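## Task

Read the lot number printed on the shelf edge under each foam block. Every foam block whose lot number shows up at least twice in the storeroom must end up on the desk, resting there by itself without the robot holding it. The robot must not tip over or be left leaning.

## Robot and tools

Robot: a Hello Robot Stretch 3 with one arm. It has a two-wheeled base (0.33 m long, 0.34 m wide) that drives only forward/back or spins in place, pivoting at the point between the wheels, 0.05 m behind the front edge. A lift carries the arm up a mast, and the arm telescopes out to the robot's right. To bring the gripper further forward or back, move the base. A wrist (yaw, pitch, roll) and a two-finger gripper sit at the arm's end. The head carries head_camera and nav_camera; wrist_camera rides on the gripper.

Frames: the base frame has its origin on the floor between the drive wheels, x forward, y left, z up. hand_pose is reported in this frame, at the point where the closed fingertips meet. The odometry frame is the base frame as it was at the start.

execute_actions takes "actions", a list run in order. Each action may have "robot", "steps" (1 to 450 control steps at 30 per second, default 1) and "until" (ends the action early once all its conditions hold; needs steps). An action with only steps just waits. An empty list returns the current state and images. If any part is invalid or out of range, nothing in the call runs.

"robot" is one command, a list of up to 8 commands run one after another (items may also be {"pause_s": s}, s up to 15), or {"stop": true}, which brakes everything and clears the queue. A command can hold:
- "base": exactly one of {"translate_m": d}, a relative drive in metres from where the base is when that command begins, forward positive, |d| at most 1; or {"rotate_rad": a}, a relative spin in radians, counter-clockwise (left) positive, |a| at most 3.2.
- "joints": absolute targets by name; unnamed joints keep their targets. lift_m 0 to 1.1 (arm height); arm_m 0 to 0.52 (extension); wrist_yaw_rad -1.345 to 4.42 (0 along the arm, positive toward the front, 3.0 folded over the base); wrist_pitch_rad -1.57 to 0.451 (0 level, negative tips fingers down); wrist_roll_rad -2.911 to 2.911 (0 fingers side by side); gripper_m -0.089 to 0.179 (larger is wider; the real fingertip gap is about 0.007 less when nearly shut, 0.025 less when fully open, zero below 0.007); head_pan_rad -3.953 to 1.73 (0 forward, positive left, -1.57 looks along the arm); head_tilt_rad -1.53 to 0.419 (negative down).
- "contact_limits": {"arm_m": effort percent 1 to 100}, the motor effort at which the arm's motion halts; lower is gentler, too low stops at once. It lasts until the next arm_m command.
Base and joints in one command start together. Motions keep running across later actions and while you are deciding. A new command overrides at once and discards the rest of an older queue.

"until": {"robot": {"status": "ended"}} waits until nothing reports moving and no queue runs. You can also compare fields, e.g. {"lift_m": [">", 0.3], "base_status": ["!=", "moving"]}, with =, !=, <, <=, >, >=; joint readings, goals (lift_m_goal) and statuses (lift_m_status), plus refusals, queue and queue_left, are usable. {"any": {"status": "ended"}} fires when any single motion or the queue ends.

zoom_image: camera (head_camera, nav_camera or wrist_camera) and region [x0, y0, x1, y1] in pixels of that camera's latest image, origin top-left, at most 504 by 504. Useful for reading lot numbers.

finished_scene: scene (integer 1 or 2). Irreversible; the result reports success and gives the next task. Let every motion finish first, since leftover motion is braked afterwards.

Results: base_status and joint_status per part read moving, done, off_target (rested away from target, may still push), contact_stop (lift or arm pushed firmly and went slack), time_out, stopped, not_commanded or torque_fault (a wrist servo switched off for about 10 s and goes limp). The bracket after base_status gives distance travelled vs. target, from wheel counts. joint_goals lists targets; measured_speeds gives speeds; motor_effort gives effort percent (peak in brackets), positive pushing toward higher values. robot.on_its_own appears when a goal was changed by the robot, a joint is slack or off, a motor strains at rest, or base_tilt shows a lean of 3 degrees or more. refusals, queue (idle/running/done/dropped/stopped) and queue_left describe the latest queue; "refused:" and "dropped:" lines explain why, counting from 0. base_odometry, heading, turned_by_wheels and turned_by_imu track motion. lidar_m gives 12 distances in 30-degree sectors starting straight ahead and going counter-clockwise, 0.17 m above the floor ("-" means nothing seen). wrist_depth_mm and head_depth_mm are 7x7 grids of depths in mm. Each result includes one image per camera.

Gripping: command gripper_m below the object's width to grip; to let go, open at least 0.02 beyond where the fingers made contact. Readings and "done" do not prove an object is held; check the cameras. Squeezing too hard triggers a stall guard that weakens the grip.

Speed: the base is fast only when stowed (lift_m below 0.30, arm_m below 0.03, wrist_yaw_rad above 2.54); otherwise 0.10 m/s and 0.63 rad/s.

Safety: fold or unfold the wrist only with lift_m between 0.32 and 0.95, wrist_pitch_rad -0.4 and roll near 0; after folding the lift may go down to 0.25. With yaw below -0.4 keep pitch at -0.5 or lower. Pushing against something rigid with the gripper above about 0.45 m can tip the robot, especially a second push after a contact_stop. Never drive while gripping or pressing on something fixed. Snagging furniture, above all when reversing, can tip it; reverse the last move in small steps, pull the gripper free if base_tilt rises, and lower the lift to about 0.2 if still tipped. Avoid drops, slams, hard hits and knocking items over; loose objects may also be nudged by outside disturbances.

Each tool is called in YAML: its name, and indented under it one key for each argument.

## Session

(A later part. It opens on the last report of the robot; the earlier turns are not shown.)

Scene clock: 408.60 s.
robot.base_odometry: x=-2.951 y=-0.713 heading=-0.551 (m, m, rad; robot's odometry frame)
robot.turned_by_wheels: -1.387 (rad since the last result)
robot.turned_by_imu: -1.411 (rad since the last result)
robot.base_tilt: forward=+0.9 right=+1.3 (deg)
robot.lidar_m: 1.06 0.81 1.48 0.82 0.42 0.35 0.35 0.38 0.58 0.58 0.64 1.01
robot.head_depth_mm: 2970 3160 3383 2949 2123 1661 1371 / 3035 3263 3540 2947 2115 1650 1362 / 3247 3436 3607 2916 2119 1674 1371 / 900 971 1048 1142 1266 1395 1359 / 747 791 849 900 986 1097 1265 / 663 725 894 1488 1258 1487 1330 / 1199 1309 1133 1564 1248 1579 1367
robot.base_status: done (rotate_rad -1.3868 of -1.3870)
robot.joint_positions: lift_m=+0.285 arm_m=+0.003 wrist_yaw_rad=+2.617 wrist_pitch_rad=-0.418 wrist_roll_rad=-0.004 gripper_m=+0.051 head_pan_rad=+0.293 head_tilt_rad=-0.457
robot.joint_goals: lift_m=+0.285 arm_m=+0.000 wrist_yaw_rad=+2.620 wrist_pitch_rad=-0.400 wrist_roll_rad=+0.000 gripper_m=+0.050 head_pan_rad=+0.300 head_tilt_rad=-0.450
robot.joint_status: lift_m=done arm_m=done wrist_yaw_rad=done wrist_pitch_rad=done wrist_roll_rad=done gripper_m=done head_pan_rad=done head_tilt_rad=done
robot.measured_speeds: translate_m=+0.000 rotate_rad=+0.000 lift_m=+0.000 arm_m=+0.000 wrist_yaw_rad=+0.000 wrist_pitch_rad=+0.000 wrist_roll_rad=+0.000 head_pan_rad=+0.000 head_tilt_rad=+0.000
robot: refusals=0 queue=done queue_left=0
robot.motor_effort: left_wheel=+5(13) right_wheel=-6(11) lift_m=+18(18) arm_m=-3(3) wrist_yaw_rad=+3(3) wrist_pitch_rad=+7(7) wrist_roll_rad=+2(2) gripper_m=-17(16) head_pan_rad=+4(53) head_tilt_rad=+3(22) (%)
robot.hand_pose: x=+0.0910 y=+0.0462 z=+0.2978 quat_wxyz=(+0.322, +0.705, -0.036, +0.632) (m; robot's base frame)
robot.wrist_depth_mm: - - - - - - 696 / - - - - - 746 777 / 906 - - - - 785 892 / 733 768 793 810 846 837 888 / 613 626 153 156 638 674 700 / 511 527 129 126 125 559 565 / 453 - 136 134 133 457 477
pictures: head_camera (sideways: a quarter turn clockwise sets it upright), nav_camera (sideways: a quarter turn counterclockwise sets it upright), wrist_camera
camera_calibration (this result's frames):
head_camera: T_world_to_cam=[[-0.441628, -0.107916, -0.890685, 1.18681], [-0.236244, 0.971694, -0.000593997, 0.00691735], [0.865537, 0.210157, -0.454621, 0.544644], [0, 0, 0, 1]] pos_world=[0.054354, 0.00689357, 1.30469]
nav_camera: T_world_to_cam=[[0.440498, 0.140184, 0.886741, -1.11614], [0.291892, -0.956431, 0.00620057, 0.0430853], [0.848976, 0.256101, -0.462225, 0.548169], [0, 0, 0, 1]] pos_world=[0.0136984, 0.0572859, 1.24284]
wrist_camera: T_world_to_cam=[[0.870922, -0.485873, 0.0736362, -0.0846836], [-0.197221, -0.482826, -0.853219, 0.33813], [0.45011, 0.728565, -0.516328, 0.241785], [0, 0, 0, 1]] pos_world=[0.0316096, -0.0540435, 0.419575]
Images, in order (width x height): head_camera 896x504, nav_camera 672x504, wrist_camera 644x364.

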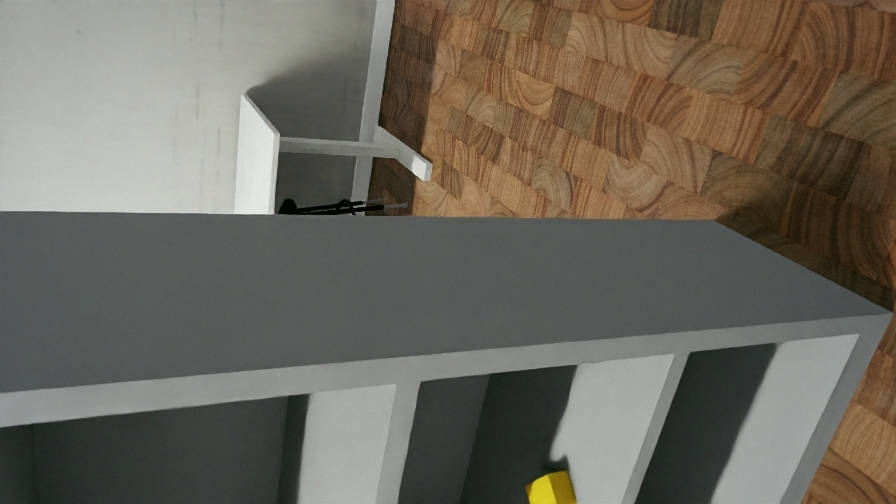

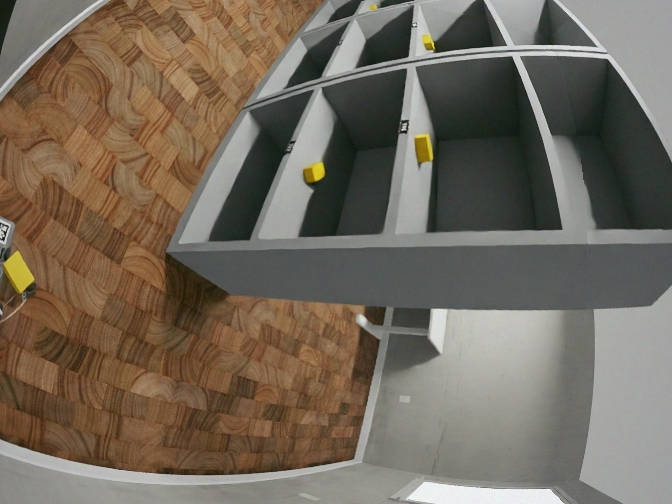

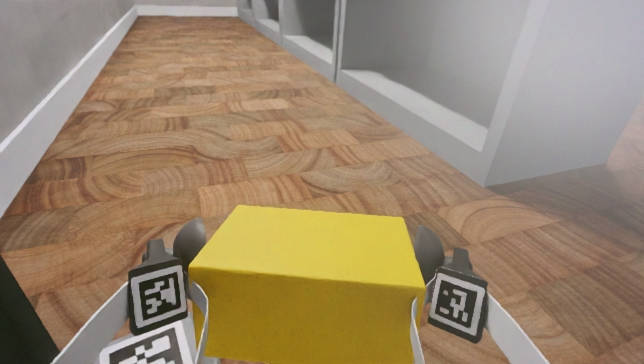

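execute_actions:
  actions:
    - {"robot":{"base":{"translate_m":1.0},"joints":{"head_pan_rad":-1.6,"head_tilt_rad":-0.6}},"steps":200,"until":{"robot":{"translate_m":[">",0.6]}}}
    - {"robot":{"base":{"translate_m":1.0}},"steps":200,"until":{"robot":{"translate_m":[">",0.6]}}}
    - {"robot":{"base":{"translate_m":0.99}},"steps":200,"until":{"robot":{"translate_m":[">",0.94]}}}
    - {"robot":{"joints":{"lift_m":0.74}},"steps":200,"until":{"robot":{"base_status":["!=","moving"]}}}
    - {"robot":{"base":{"rotate_rad":2.137}},"steps":200,"until":{"robot":{"lift_m":[">",0.4]}}}
    - {"robot":{"joints":{"wrist_yaw_rad":0.0}},"steps":200,"until":{"robot":{"wrist_yaw_rad":["<",0.3]}}}
    - {"robot":{"joints":{"wrist_pitch_rad":-0.19,"arm_m":0.08}},"steps":200,"until":{"robot":{"lift_m":[">",0.73]}}}
    - {"robot":{"joints":{"arm_m":0.3}},"steps":300,"until":{"robot":{"status":"ended"}}}

Scene clock: 442.83 s.
robot.base_odometry: x=-1.077 y=-1.864 heading=+1.586 (m, m, rad; robot's odometry frame)
robot.turned_by_wheels: +2.137 (rad since the last result)
robot.turned_by_imu: +2.171 (rad since the last result)
robot.base_tilt: forward=+0.9 right=+1.3 (deg)
robot.lidar_m: 1.24 1.05 2.07 1.14 0.96 0.96 1.09 1.26 0.98 0.93 1.87 2.28
robot.head_depth_mm: 1130 1233 1312 1462 1653 1497 - / 1202 1315 1352 1059 1708 - 1252 / 1286 1422 1411 1062 - 1426 1264 / 1396 1539 1423 1066 - 1487 1264 / 1515 1692 1411 1028 1658 1481 1268 / 1655 1843 1426 1023 1768 1491 1256 / 1824 1975 1427 1113 1810 1489 1264
robot.base_status: done (rotate_rad +2.1368 of +2.1370)
robot.joint_positions: lift_m=+0.740 arm_m=+0.300 wrist_yaw_rad=+0.002 wrist_pitch_rad=-0.220 wrist_roll_rad=-0.004 gripper_m=+0.051 head_pan_rad=-1.593 head_tilt_rad=-0.593
robot.joint_goals: lift_m=+0.740 arm_m=+0.300 wrist_yaw_rad=+0.000 wrist_pitch_rad=-0.190 wrist_roll_rad=+0.000 gripper_m=+0.050 head_pan_rad=-1.600 head_tilt_rad=-0.600
robot.joint_status: lift_m=done arm_m=done wrist_yaw_rad=done wrist_pitch_rad=done wrist_roll_rad=done gripper_m=done head_pan_rad=done head_tilt_rad=done
robot.measured_speeds: translate_m=+0.000 rotate_rad=+0.000 lift_m=+0.000 arm_m=+0.000 wrist_yaw_rad=+0.000 wrist_pitch_rad=+0.000 wrist_roll_rad=+0.000 head_pan_rad=+0.000 head_tilt_rad=+0.000
robot: refusals=0 queue=done queue_left=0
robot.motor_effort: left_wheel=-4(14) right_wheel=+5(11) lift_m=+27(28) arm_m=+2(1) wrist_yaw_rad=-2(7) wrist_pitch_rad=+11(11) wrist_roll_rad=+2(2) gripper_m=-17(18) head_pan_rad=-4(51) head_tilt_rad=-4(19) (%)
robot.hand_pose: x=-0.0210 y=-0.6895 z=+0.7992 quat_wxyz=(+0.705, +0.078, -0.701, -0.077) (m; robot's base frame)
robot.wrist_depth_mm: - - - - 865 725 628 / - - - - 897 754 640 / 695 760 830 879 869 745 648 / 457 469 482 498 517 536 639 / 372 334 153 156 343 370 647 / - 271 129 126 125 281 668 / - 217 137 133 134 220 701
pictures: head_camera (sideways: a quarter turn clockwise sets it upright), nav_camera (sideways: a quarter turn counterclockwise sets it upright), wrist_camera
camera_calibration (this result's frames):
head_camera: T_world_to_cam=[[0.0369683, 0.569781, -0.820964, 1.09297], [0.997062, -0.0761796, -0.00797362, 0.00900085], [-0.067084, -0.818258, -0.570924, 0.701655], [0, 0, 0, 1]] pos_world=[-0.00230992, -0.0479354, 1.29796]
nav_camera: T_world_to_cam=[[-0.00592736, -0.578105, 0.815941, -1.02109], [-0.999816, 0.0183147, 0.00571306, 0.0516005], [-0.0182464, -0.815757, -0.578107, 0.704233], [0, 0, 0, 1]] pos_world=[0.0583883, -0.0167595, 1.23998]
wrist_camera: T_world_to_cam=[[-0.997163, -0.00244434, 0.0752286, -0.0886943], [-0.0716296, 0.337818, -0.938482, 1.02521], [-0.0231196, -0.941208, -0.337035, -0.217463], [0, 0, 0, 1]] pos_world=[-0.020035, -0.55123, 0.895521]
Images, in order (width x height): head_camera 896x504, nav_camera 672x504, wrist_camera 644x364.

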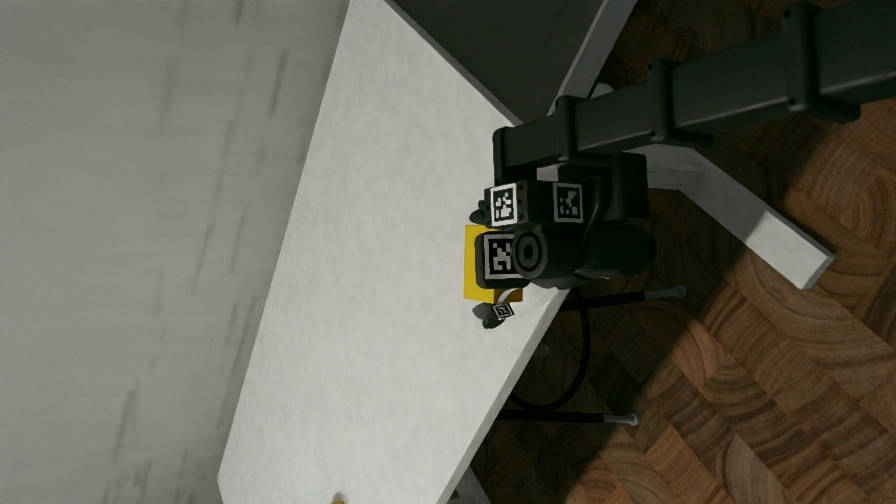

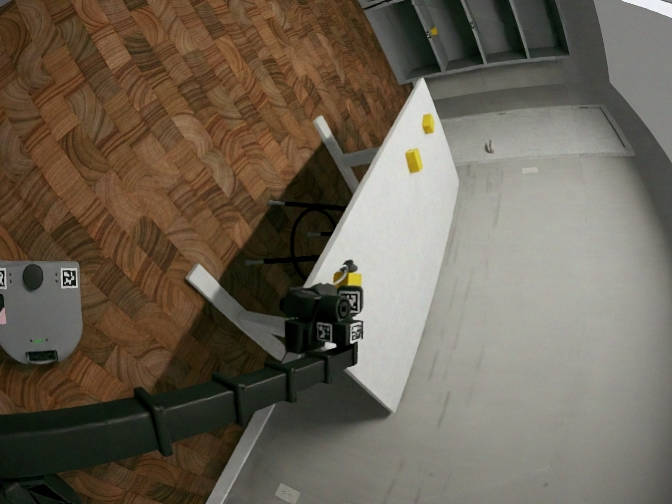

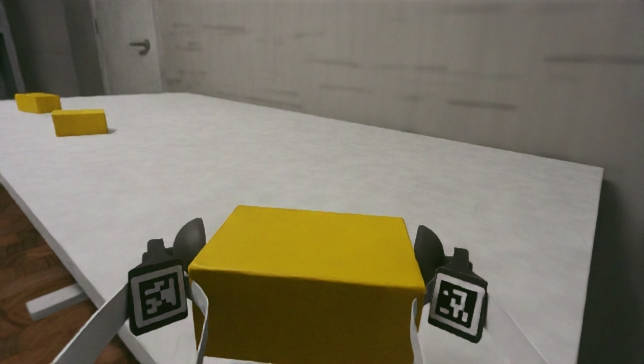

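execute_actions:
  actions:
    - {"robot":{"joints":{"arm_m":0.47,"lift_m":0.706}},"steps":200,"until":{"robot":{"arm_m":[">",0.464]}}}
    - {"robot":{"joints":{"lift_m":0.692}},"steps":60,"until":{"robot":{"status":"ended"}}}

execute_actions:
  actions:
    - {"robot":{"joints":{"gripper_m":0.175}},"steps":60,"until":{"robot":{"gripper_m":[">",0.15]}}}
    - {"robot":{"joints":{"arm_m":0.36}},"steps":90,"until":{"robot":{"status":"ended"}}}

Scene clock: 451.60 s.
robot.base_odometry: x=-1.077 y=-1.864 heading=+1.586 (m, m, rad; robot's odometry frame)
robot.turned_by_wheels: +0.000 (rad since the last result)
robot.turned_by_imu: -0.001 (rad since the last result)
robot.base_tilt: forward=+0.9 right=+1.3 (deg)
robot.lidar_m: 1.24 1.05 2.07 1.14 0.96 0.95 1.08 1.25 0.98 0.93 1.87 2.27
robot.head_depth_mm: 1128 1225 1304 1450 1641 1492 1274 / 1206 1316 1372 1061 1711 - - / 1296 1424 1423 1110 822 1414 1260 / 1395 1542 1403 1136 1653 1488 1262 / 1504 1690 1413 1025 1660 1497 1269 / 1661 1834 1420 1031 1766 1499 1269 / 1813 1981 1408 1113 1831 1488 1264
robot.base_status: done (rotate_rad +2.1368 of +2.1370)
robot.joint_positions: lift_m=+0.692 arm_m=+0.470 wrist_yaw_rad=+0.002 wrist_pitch_rad=-0.219 wrist_roll_rad=-0.004 gripper_m=+0.051 head_pan_rad=-1.593 head_tilt_rad=-0.593
robot.joint_goals: lift_m=+0.692 arm_m=+0.470 wrist_yaw_rad=+0.000 wrist_pitch_rad=-0.190 wrist_roll_rad=+0.000 gripper_m=+0.050 head_pan_rad=-1.600 head_tilt_rad=-0.600
robot.joint_status: lift_m=done arm_m=done wrist_yaw_rad=done wrist_pitch_rad=done wrist_roll_rad=done gripper_m=done head_pan_rad=done head_tilt_rad=done
robot.measured_speeds: translate_m=+0.000 rotate_rad=+0.000 lift_m=+0.000 arm_m=+0.000 wrist_yaw_rad=+0.000 wrist_pitch_rad=+0.000 wrist_roll_rad=+0.000 head_pan_rad=+0.000 head_tilt_rad=+0.000
robot: refusals=0 queue=done queue_left=0
robot.motor_effort: left_wheel=-4(5) right_wheel=+5(5) lift_m=+18(25) arm_m=+3(2) wrist_yaw_rad=-2(1) wrist_pitch_rad=+11(11) wrist_roll_rad=+2(2) gripper_m=-18(16) head_pan_rad=-3(2) head_tilt_rad=-3(5) (%)
robot.hand_pose: x=-0.0211 y=-0.8595 z=+0.7516 quat_wxyz=(+0.705, +0.078, -0.701, -0.077) (m; robot's base frame)
robot.wrist_depth_mm: - - - 893 733 613 536 / - - - 921 746 635 546 / 530 551 588 629 663 623 554 / 325 335 345 357 370 388 404 / 235 241 153 156 245 264 271 / 184 193 129 126 126 201 205 / 155 147 138 133 134 157 165
pictures: head_camera (sideways: a quarter turn clockwise sets it upright), nav_camera (sideways: a quarter turn counterclockwise sets it upright), wrist_camera
camera_calibration (this result's frames):
head_camera: T_world_to_cam=[[0.03697, 0.569781, -0.820964, 1.09297], [0.997062, -0.0761826, -0.00797362, 0.00900085], [-0.0670864, -0.818258, -0.570924, 0.701655], [0, 0, 0, 1]] pos_world=[-0.00231007, -0.0479354, 1.29796]
nav_camera: T_world_to_cam=[[-0.00592909, -0.578105, 0.815941, -1.02109], [-0.999816, 0.0183176, 0.00571306, 0.0516005], [-0.0182489, -0.815757, -0.578107, 0.704233], [0, 0, 0, 1]] pos_world=[0.0583883, -0.0167597, 1.23998]
wrist_camera: T_world_to_cam=[[-0.997163, -0.00240314, 0.0752288, -0.085507], [-0.0716182, 0.337725, -0.938516, 1.03798], [-0.0231512, -0.941242, -0.336939, -0.393601], [0, 0, 0, 1]] pos_world=[-0.0200385, -0.721231, 0.847974]
Images, in order (width x height): head_camera 896x504, nav_camera 672x504, wrist_camera 644x364.

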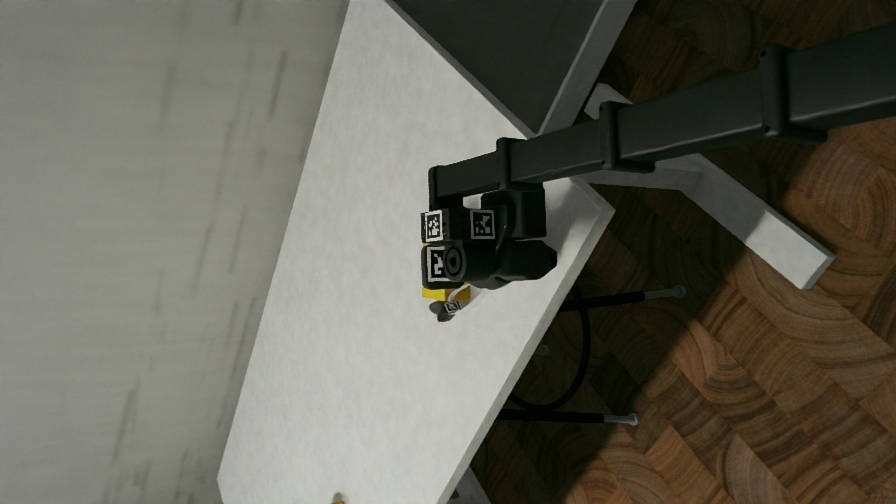

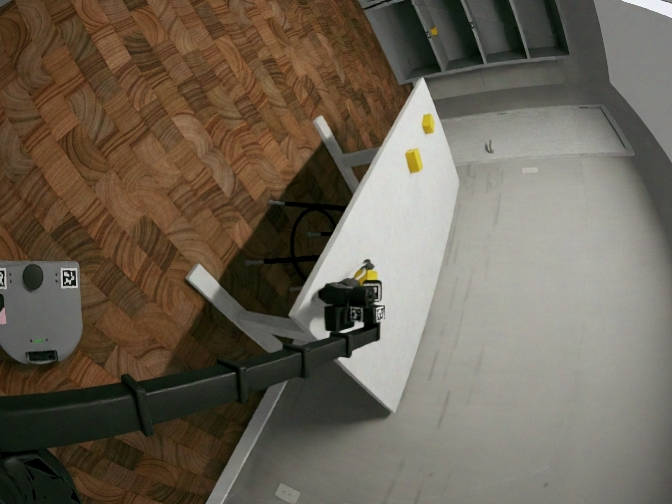

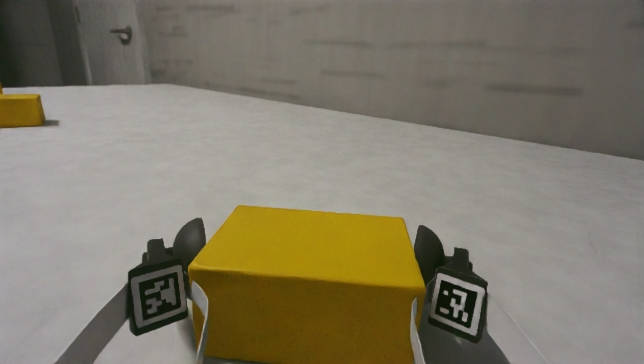

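Scene clock: 454.63 s.
robot.base_odometry: x=-1.077 y=-1.864 heading=+1.586 (m, m, rad; robot's odometry frame)
robot.turned_by_wheels: +0.000 (rad since the last result)
robot.turned_by_imu: +0.000 (rad since the last result)
robot.base_tilt: forward=+0.9 right=+1.3 (deg)
robot.lidar_m: 1.24 1.05 2.07 1.14 0.96 0.96 1.08 1.26 0.98 0.93 1.87 2.27
robot.head_depth_mm: 1132 1230 1292 1443 1642 1480 1291 / 1204 1306 1375 1062 1694 - - / 1298 1414 1419 1069 - 1411 1261 / 1387 1549 1411 981 - 1494 1274 / 1518 1675 1410 1023 1647 1489 1257 / 1646 1811 1417 1023 1775 1496 1256 / 1811 1981 1430 1117 1823 1485 1263
robot.base_status: done (rotate_rad +2.1368 of +2.1370)
robot.joint_positions: lift_m=+0.692 arm_m=+0.360 wrist_yaw_rad=+0.002 wrist_pitch_rad=-0.216 wrist_roll_rad=-0.004 gripper_m=+0.175 head_pan_rad=-1.593 head_tilt_rad=-0.593
robot.joint_goals: lift_m=+0.692 arm_m=+0.360 wrist_yaw_rad=+0.000 wrist_pitch_rad=-0.190 wrist_roll_rad=+0.000 gripper_m=+0.175 head_pan_rad=-1.600 head_tilt_rad=-0.600
robot.joint_status: lift_m=done arm_m=done wrist_yaw_rad=done wrist_pitch_rad=done wrist_roll_rad=done gripper_m=done head_pan_rad=done head_tilt_rad=done
robot.measured_speeds: translate_m=+0.000 rotate_rad=+0.000 lift_m=+0.000 arm_m=+0.000 wrist_yaw_rad=+0.000 wrist_pitch_rad=+0.000 wrist_roll_rad=+0.000 head_pan_rad=+0.000 head_tilt_rad=+0.000
robot: refusals=0 queue=done queue_left=0
robot.motor_effort: left_wheel=-4(4) right_wheel=+5(5) lift_m=+19(19) arm_m=-3(4) wrist_yaw_rad=+0(2) wrist_pitch_rad=+10(11) wrist_roll_rad=+2(2) gripper_m=+0(84) head_pan_rad=-3(3) head_tilt_rad=-4(4) (%)
robot.hand_pose: x=-0.0211 y=-0.7504 z=+0.7525 quat_wxyz=(+0.705, +0.077, -0.701, -0.076) (m; robot's base frame)
robot.wrist_depth_mm: - - - - 803 684 597 / - - - - 840 699 609 / 546 572 607 641 692 680 609 / 331 340 325 233 377 395 411 / 239 244 241 237 262 269 276 / - 188 192 196 199 207 209 / 147 153 156 158 161 158 174
pictures: head_camera (sideways: a quarter turn clockwise sets it upright), nav_camera (sideways: a quarter turn counterclockwise sets it upright), wrist_camera
camera_calibration (this result's frames):
head_camera: T_world_to_cam=[[0.0369699, 0.569781, -0.820964, 1.09297], [0.997062, -0.0761825, -0.00797362, 0.00900085], [-0.0670863, -0.818258, -0.570924, 0.701655], [0, 0, 0, 1]] pos_world=[-0.00231006, -0.0479354, 1.29796]
nav_camera: T_world_to_cam=[[-0.00592902, -0.578105, 0.815941, -1.02109], [-0.999816, 0.0183175, 0.00571306, 0.0516005], [-0.0182488, -0.815757, -0.578107, 0.704233], [0, 0, 0, 1]] pos_world=[0.0583883, -0.0167597, 1.23998]
wrist_camera: T_world_to_cam=[[-0.997164, -0.00206686, 0.0752306, -0.0850757], [-0.0715924, 0.334261, -0.939758, 1.00031], [-0.0232043, -0.942478, -0.333461, -0.294139], [0, 0, 0, 1]] pos_world=[-0.0200449, -0.611761, 0.848368]
Images, in order (width x height): head_camera 896x504, nav_camera 672x504, wrist_camera 644x364.

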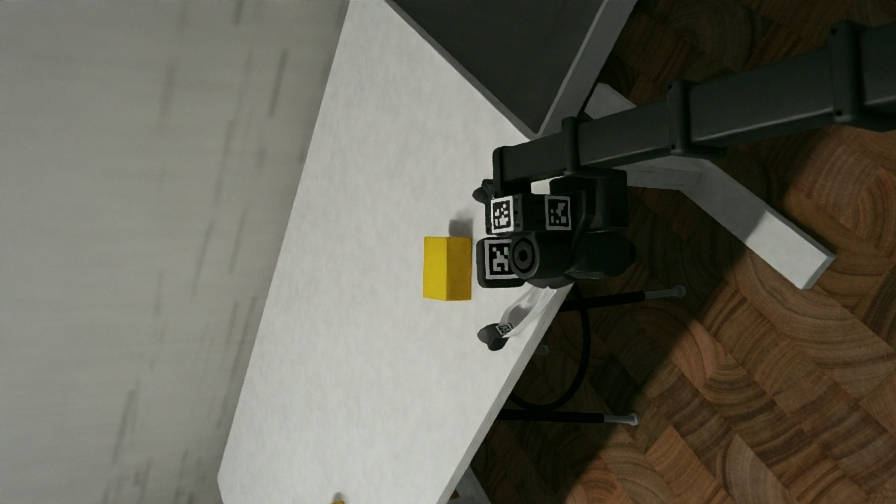

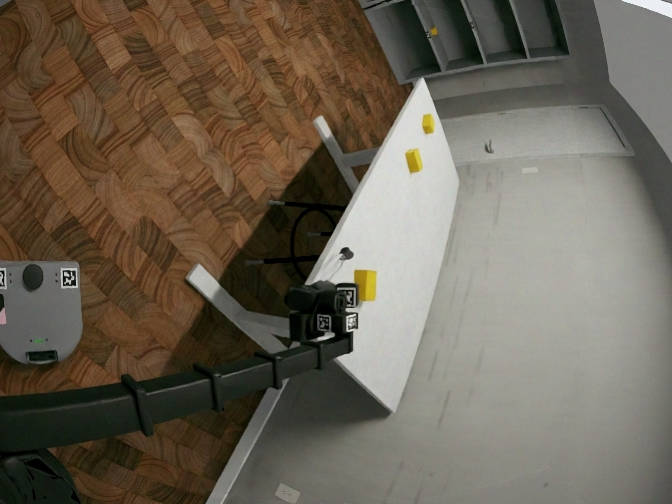

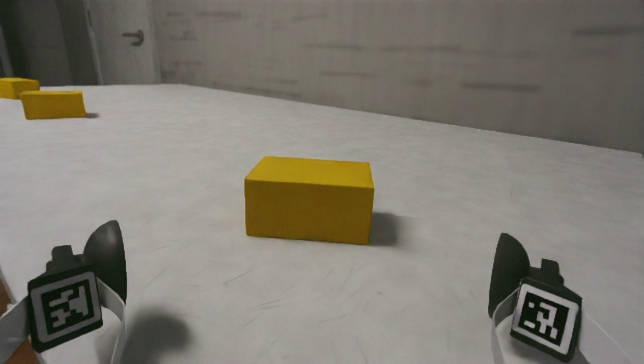

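All three 447 blocks are on the desk. The other nine lot numbers (727, 333, 344, 222, 233, 743, 742, 472, 247) each appear only once.

finished_scene:
  scene: 2

The scene is finished: the task was done.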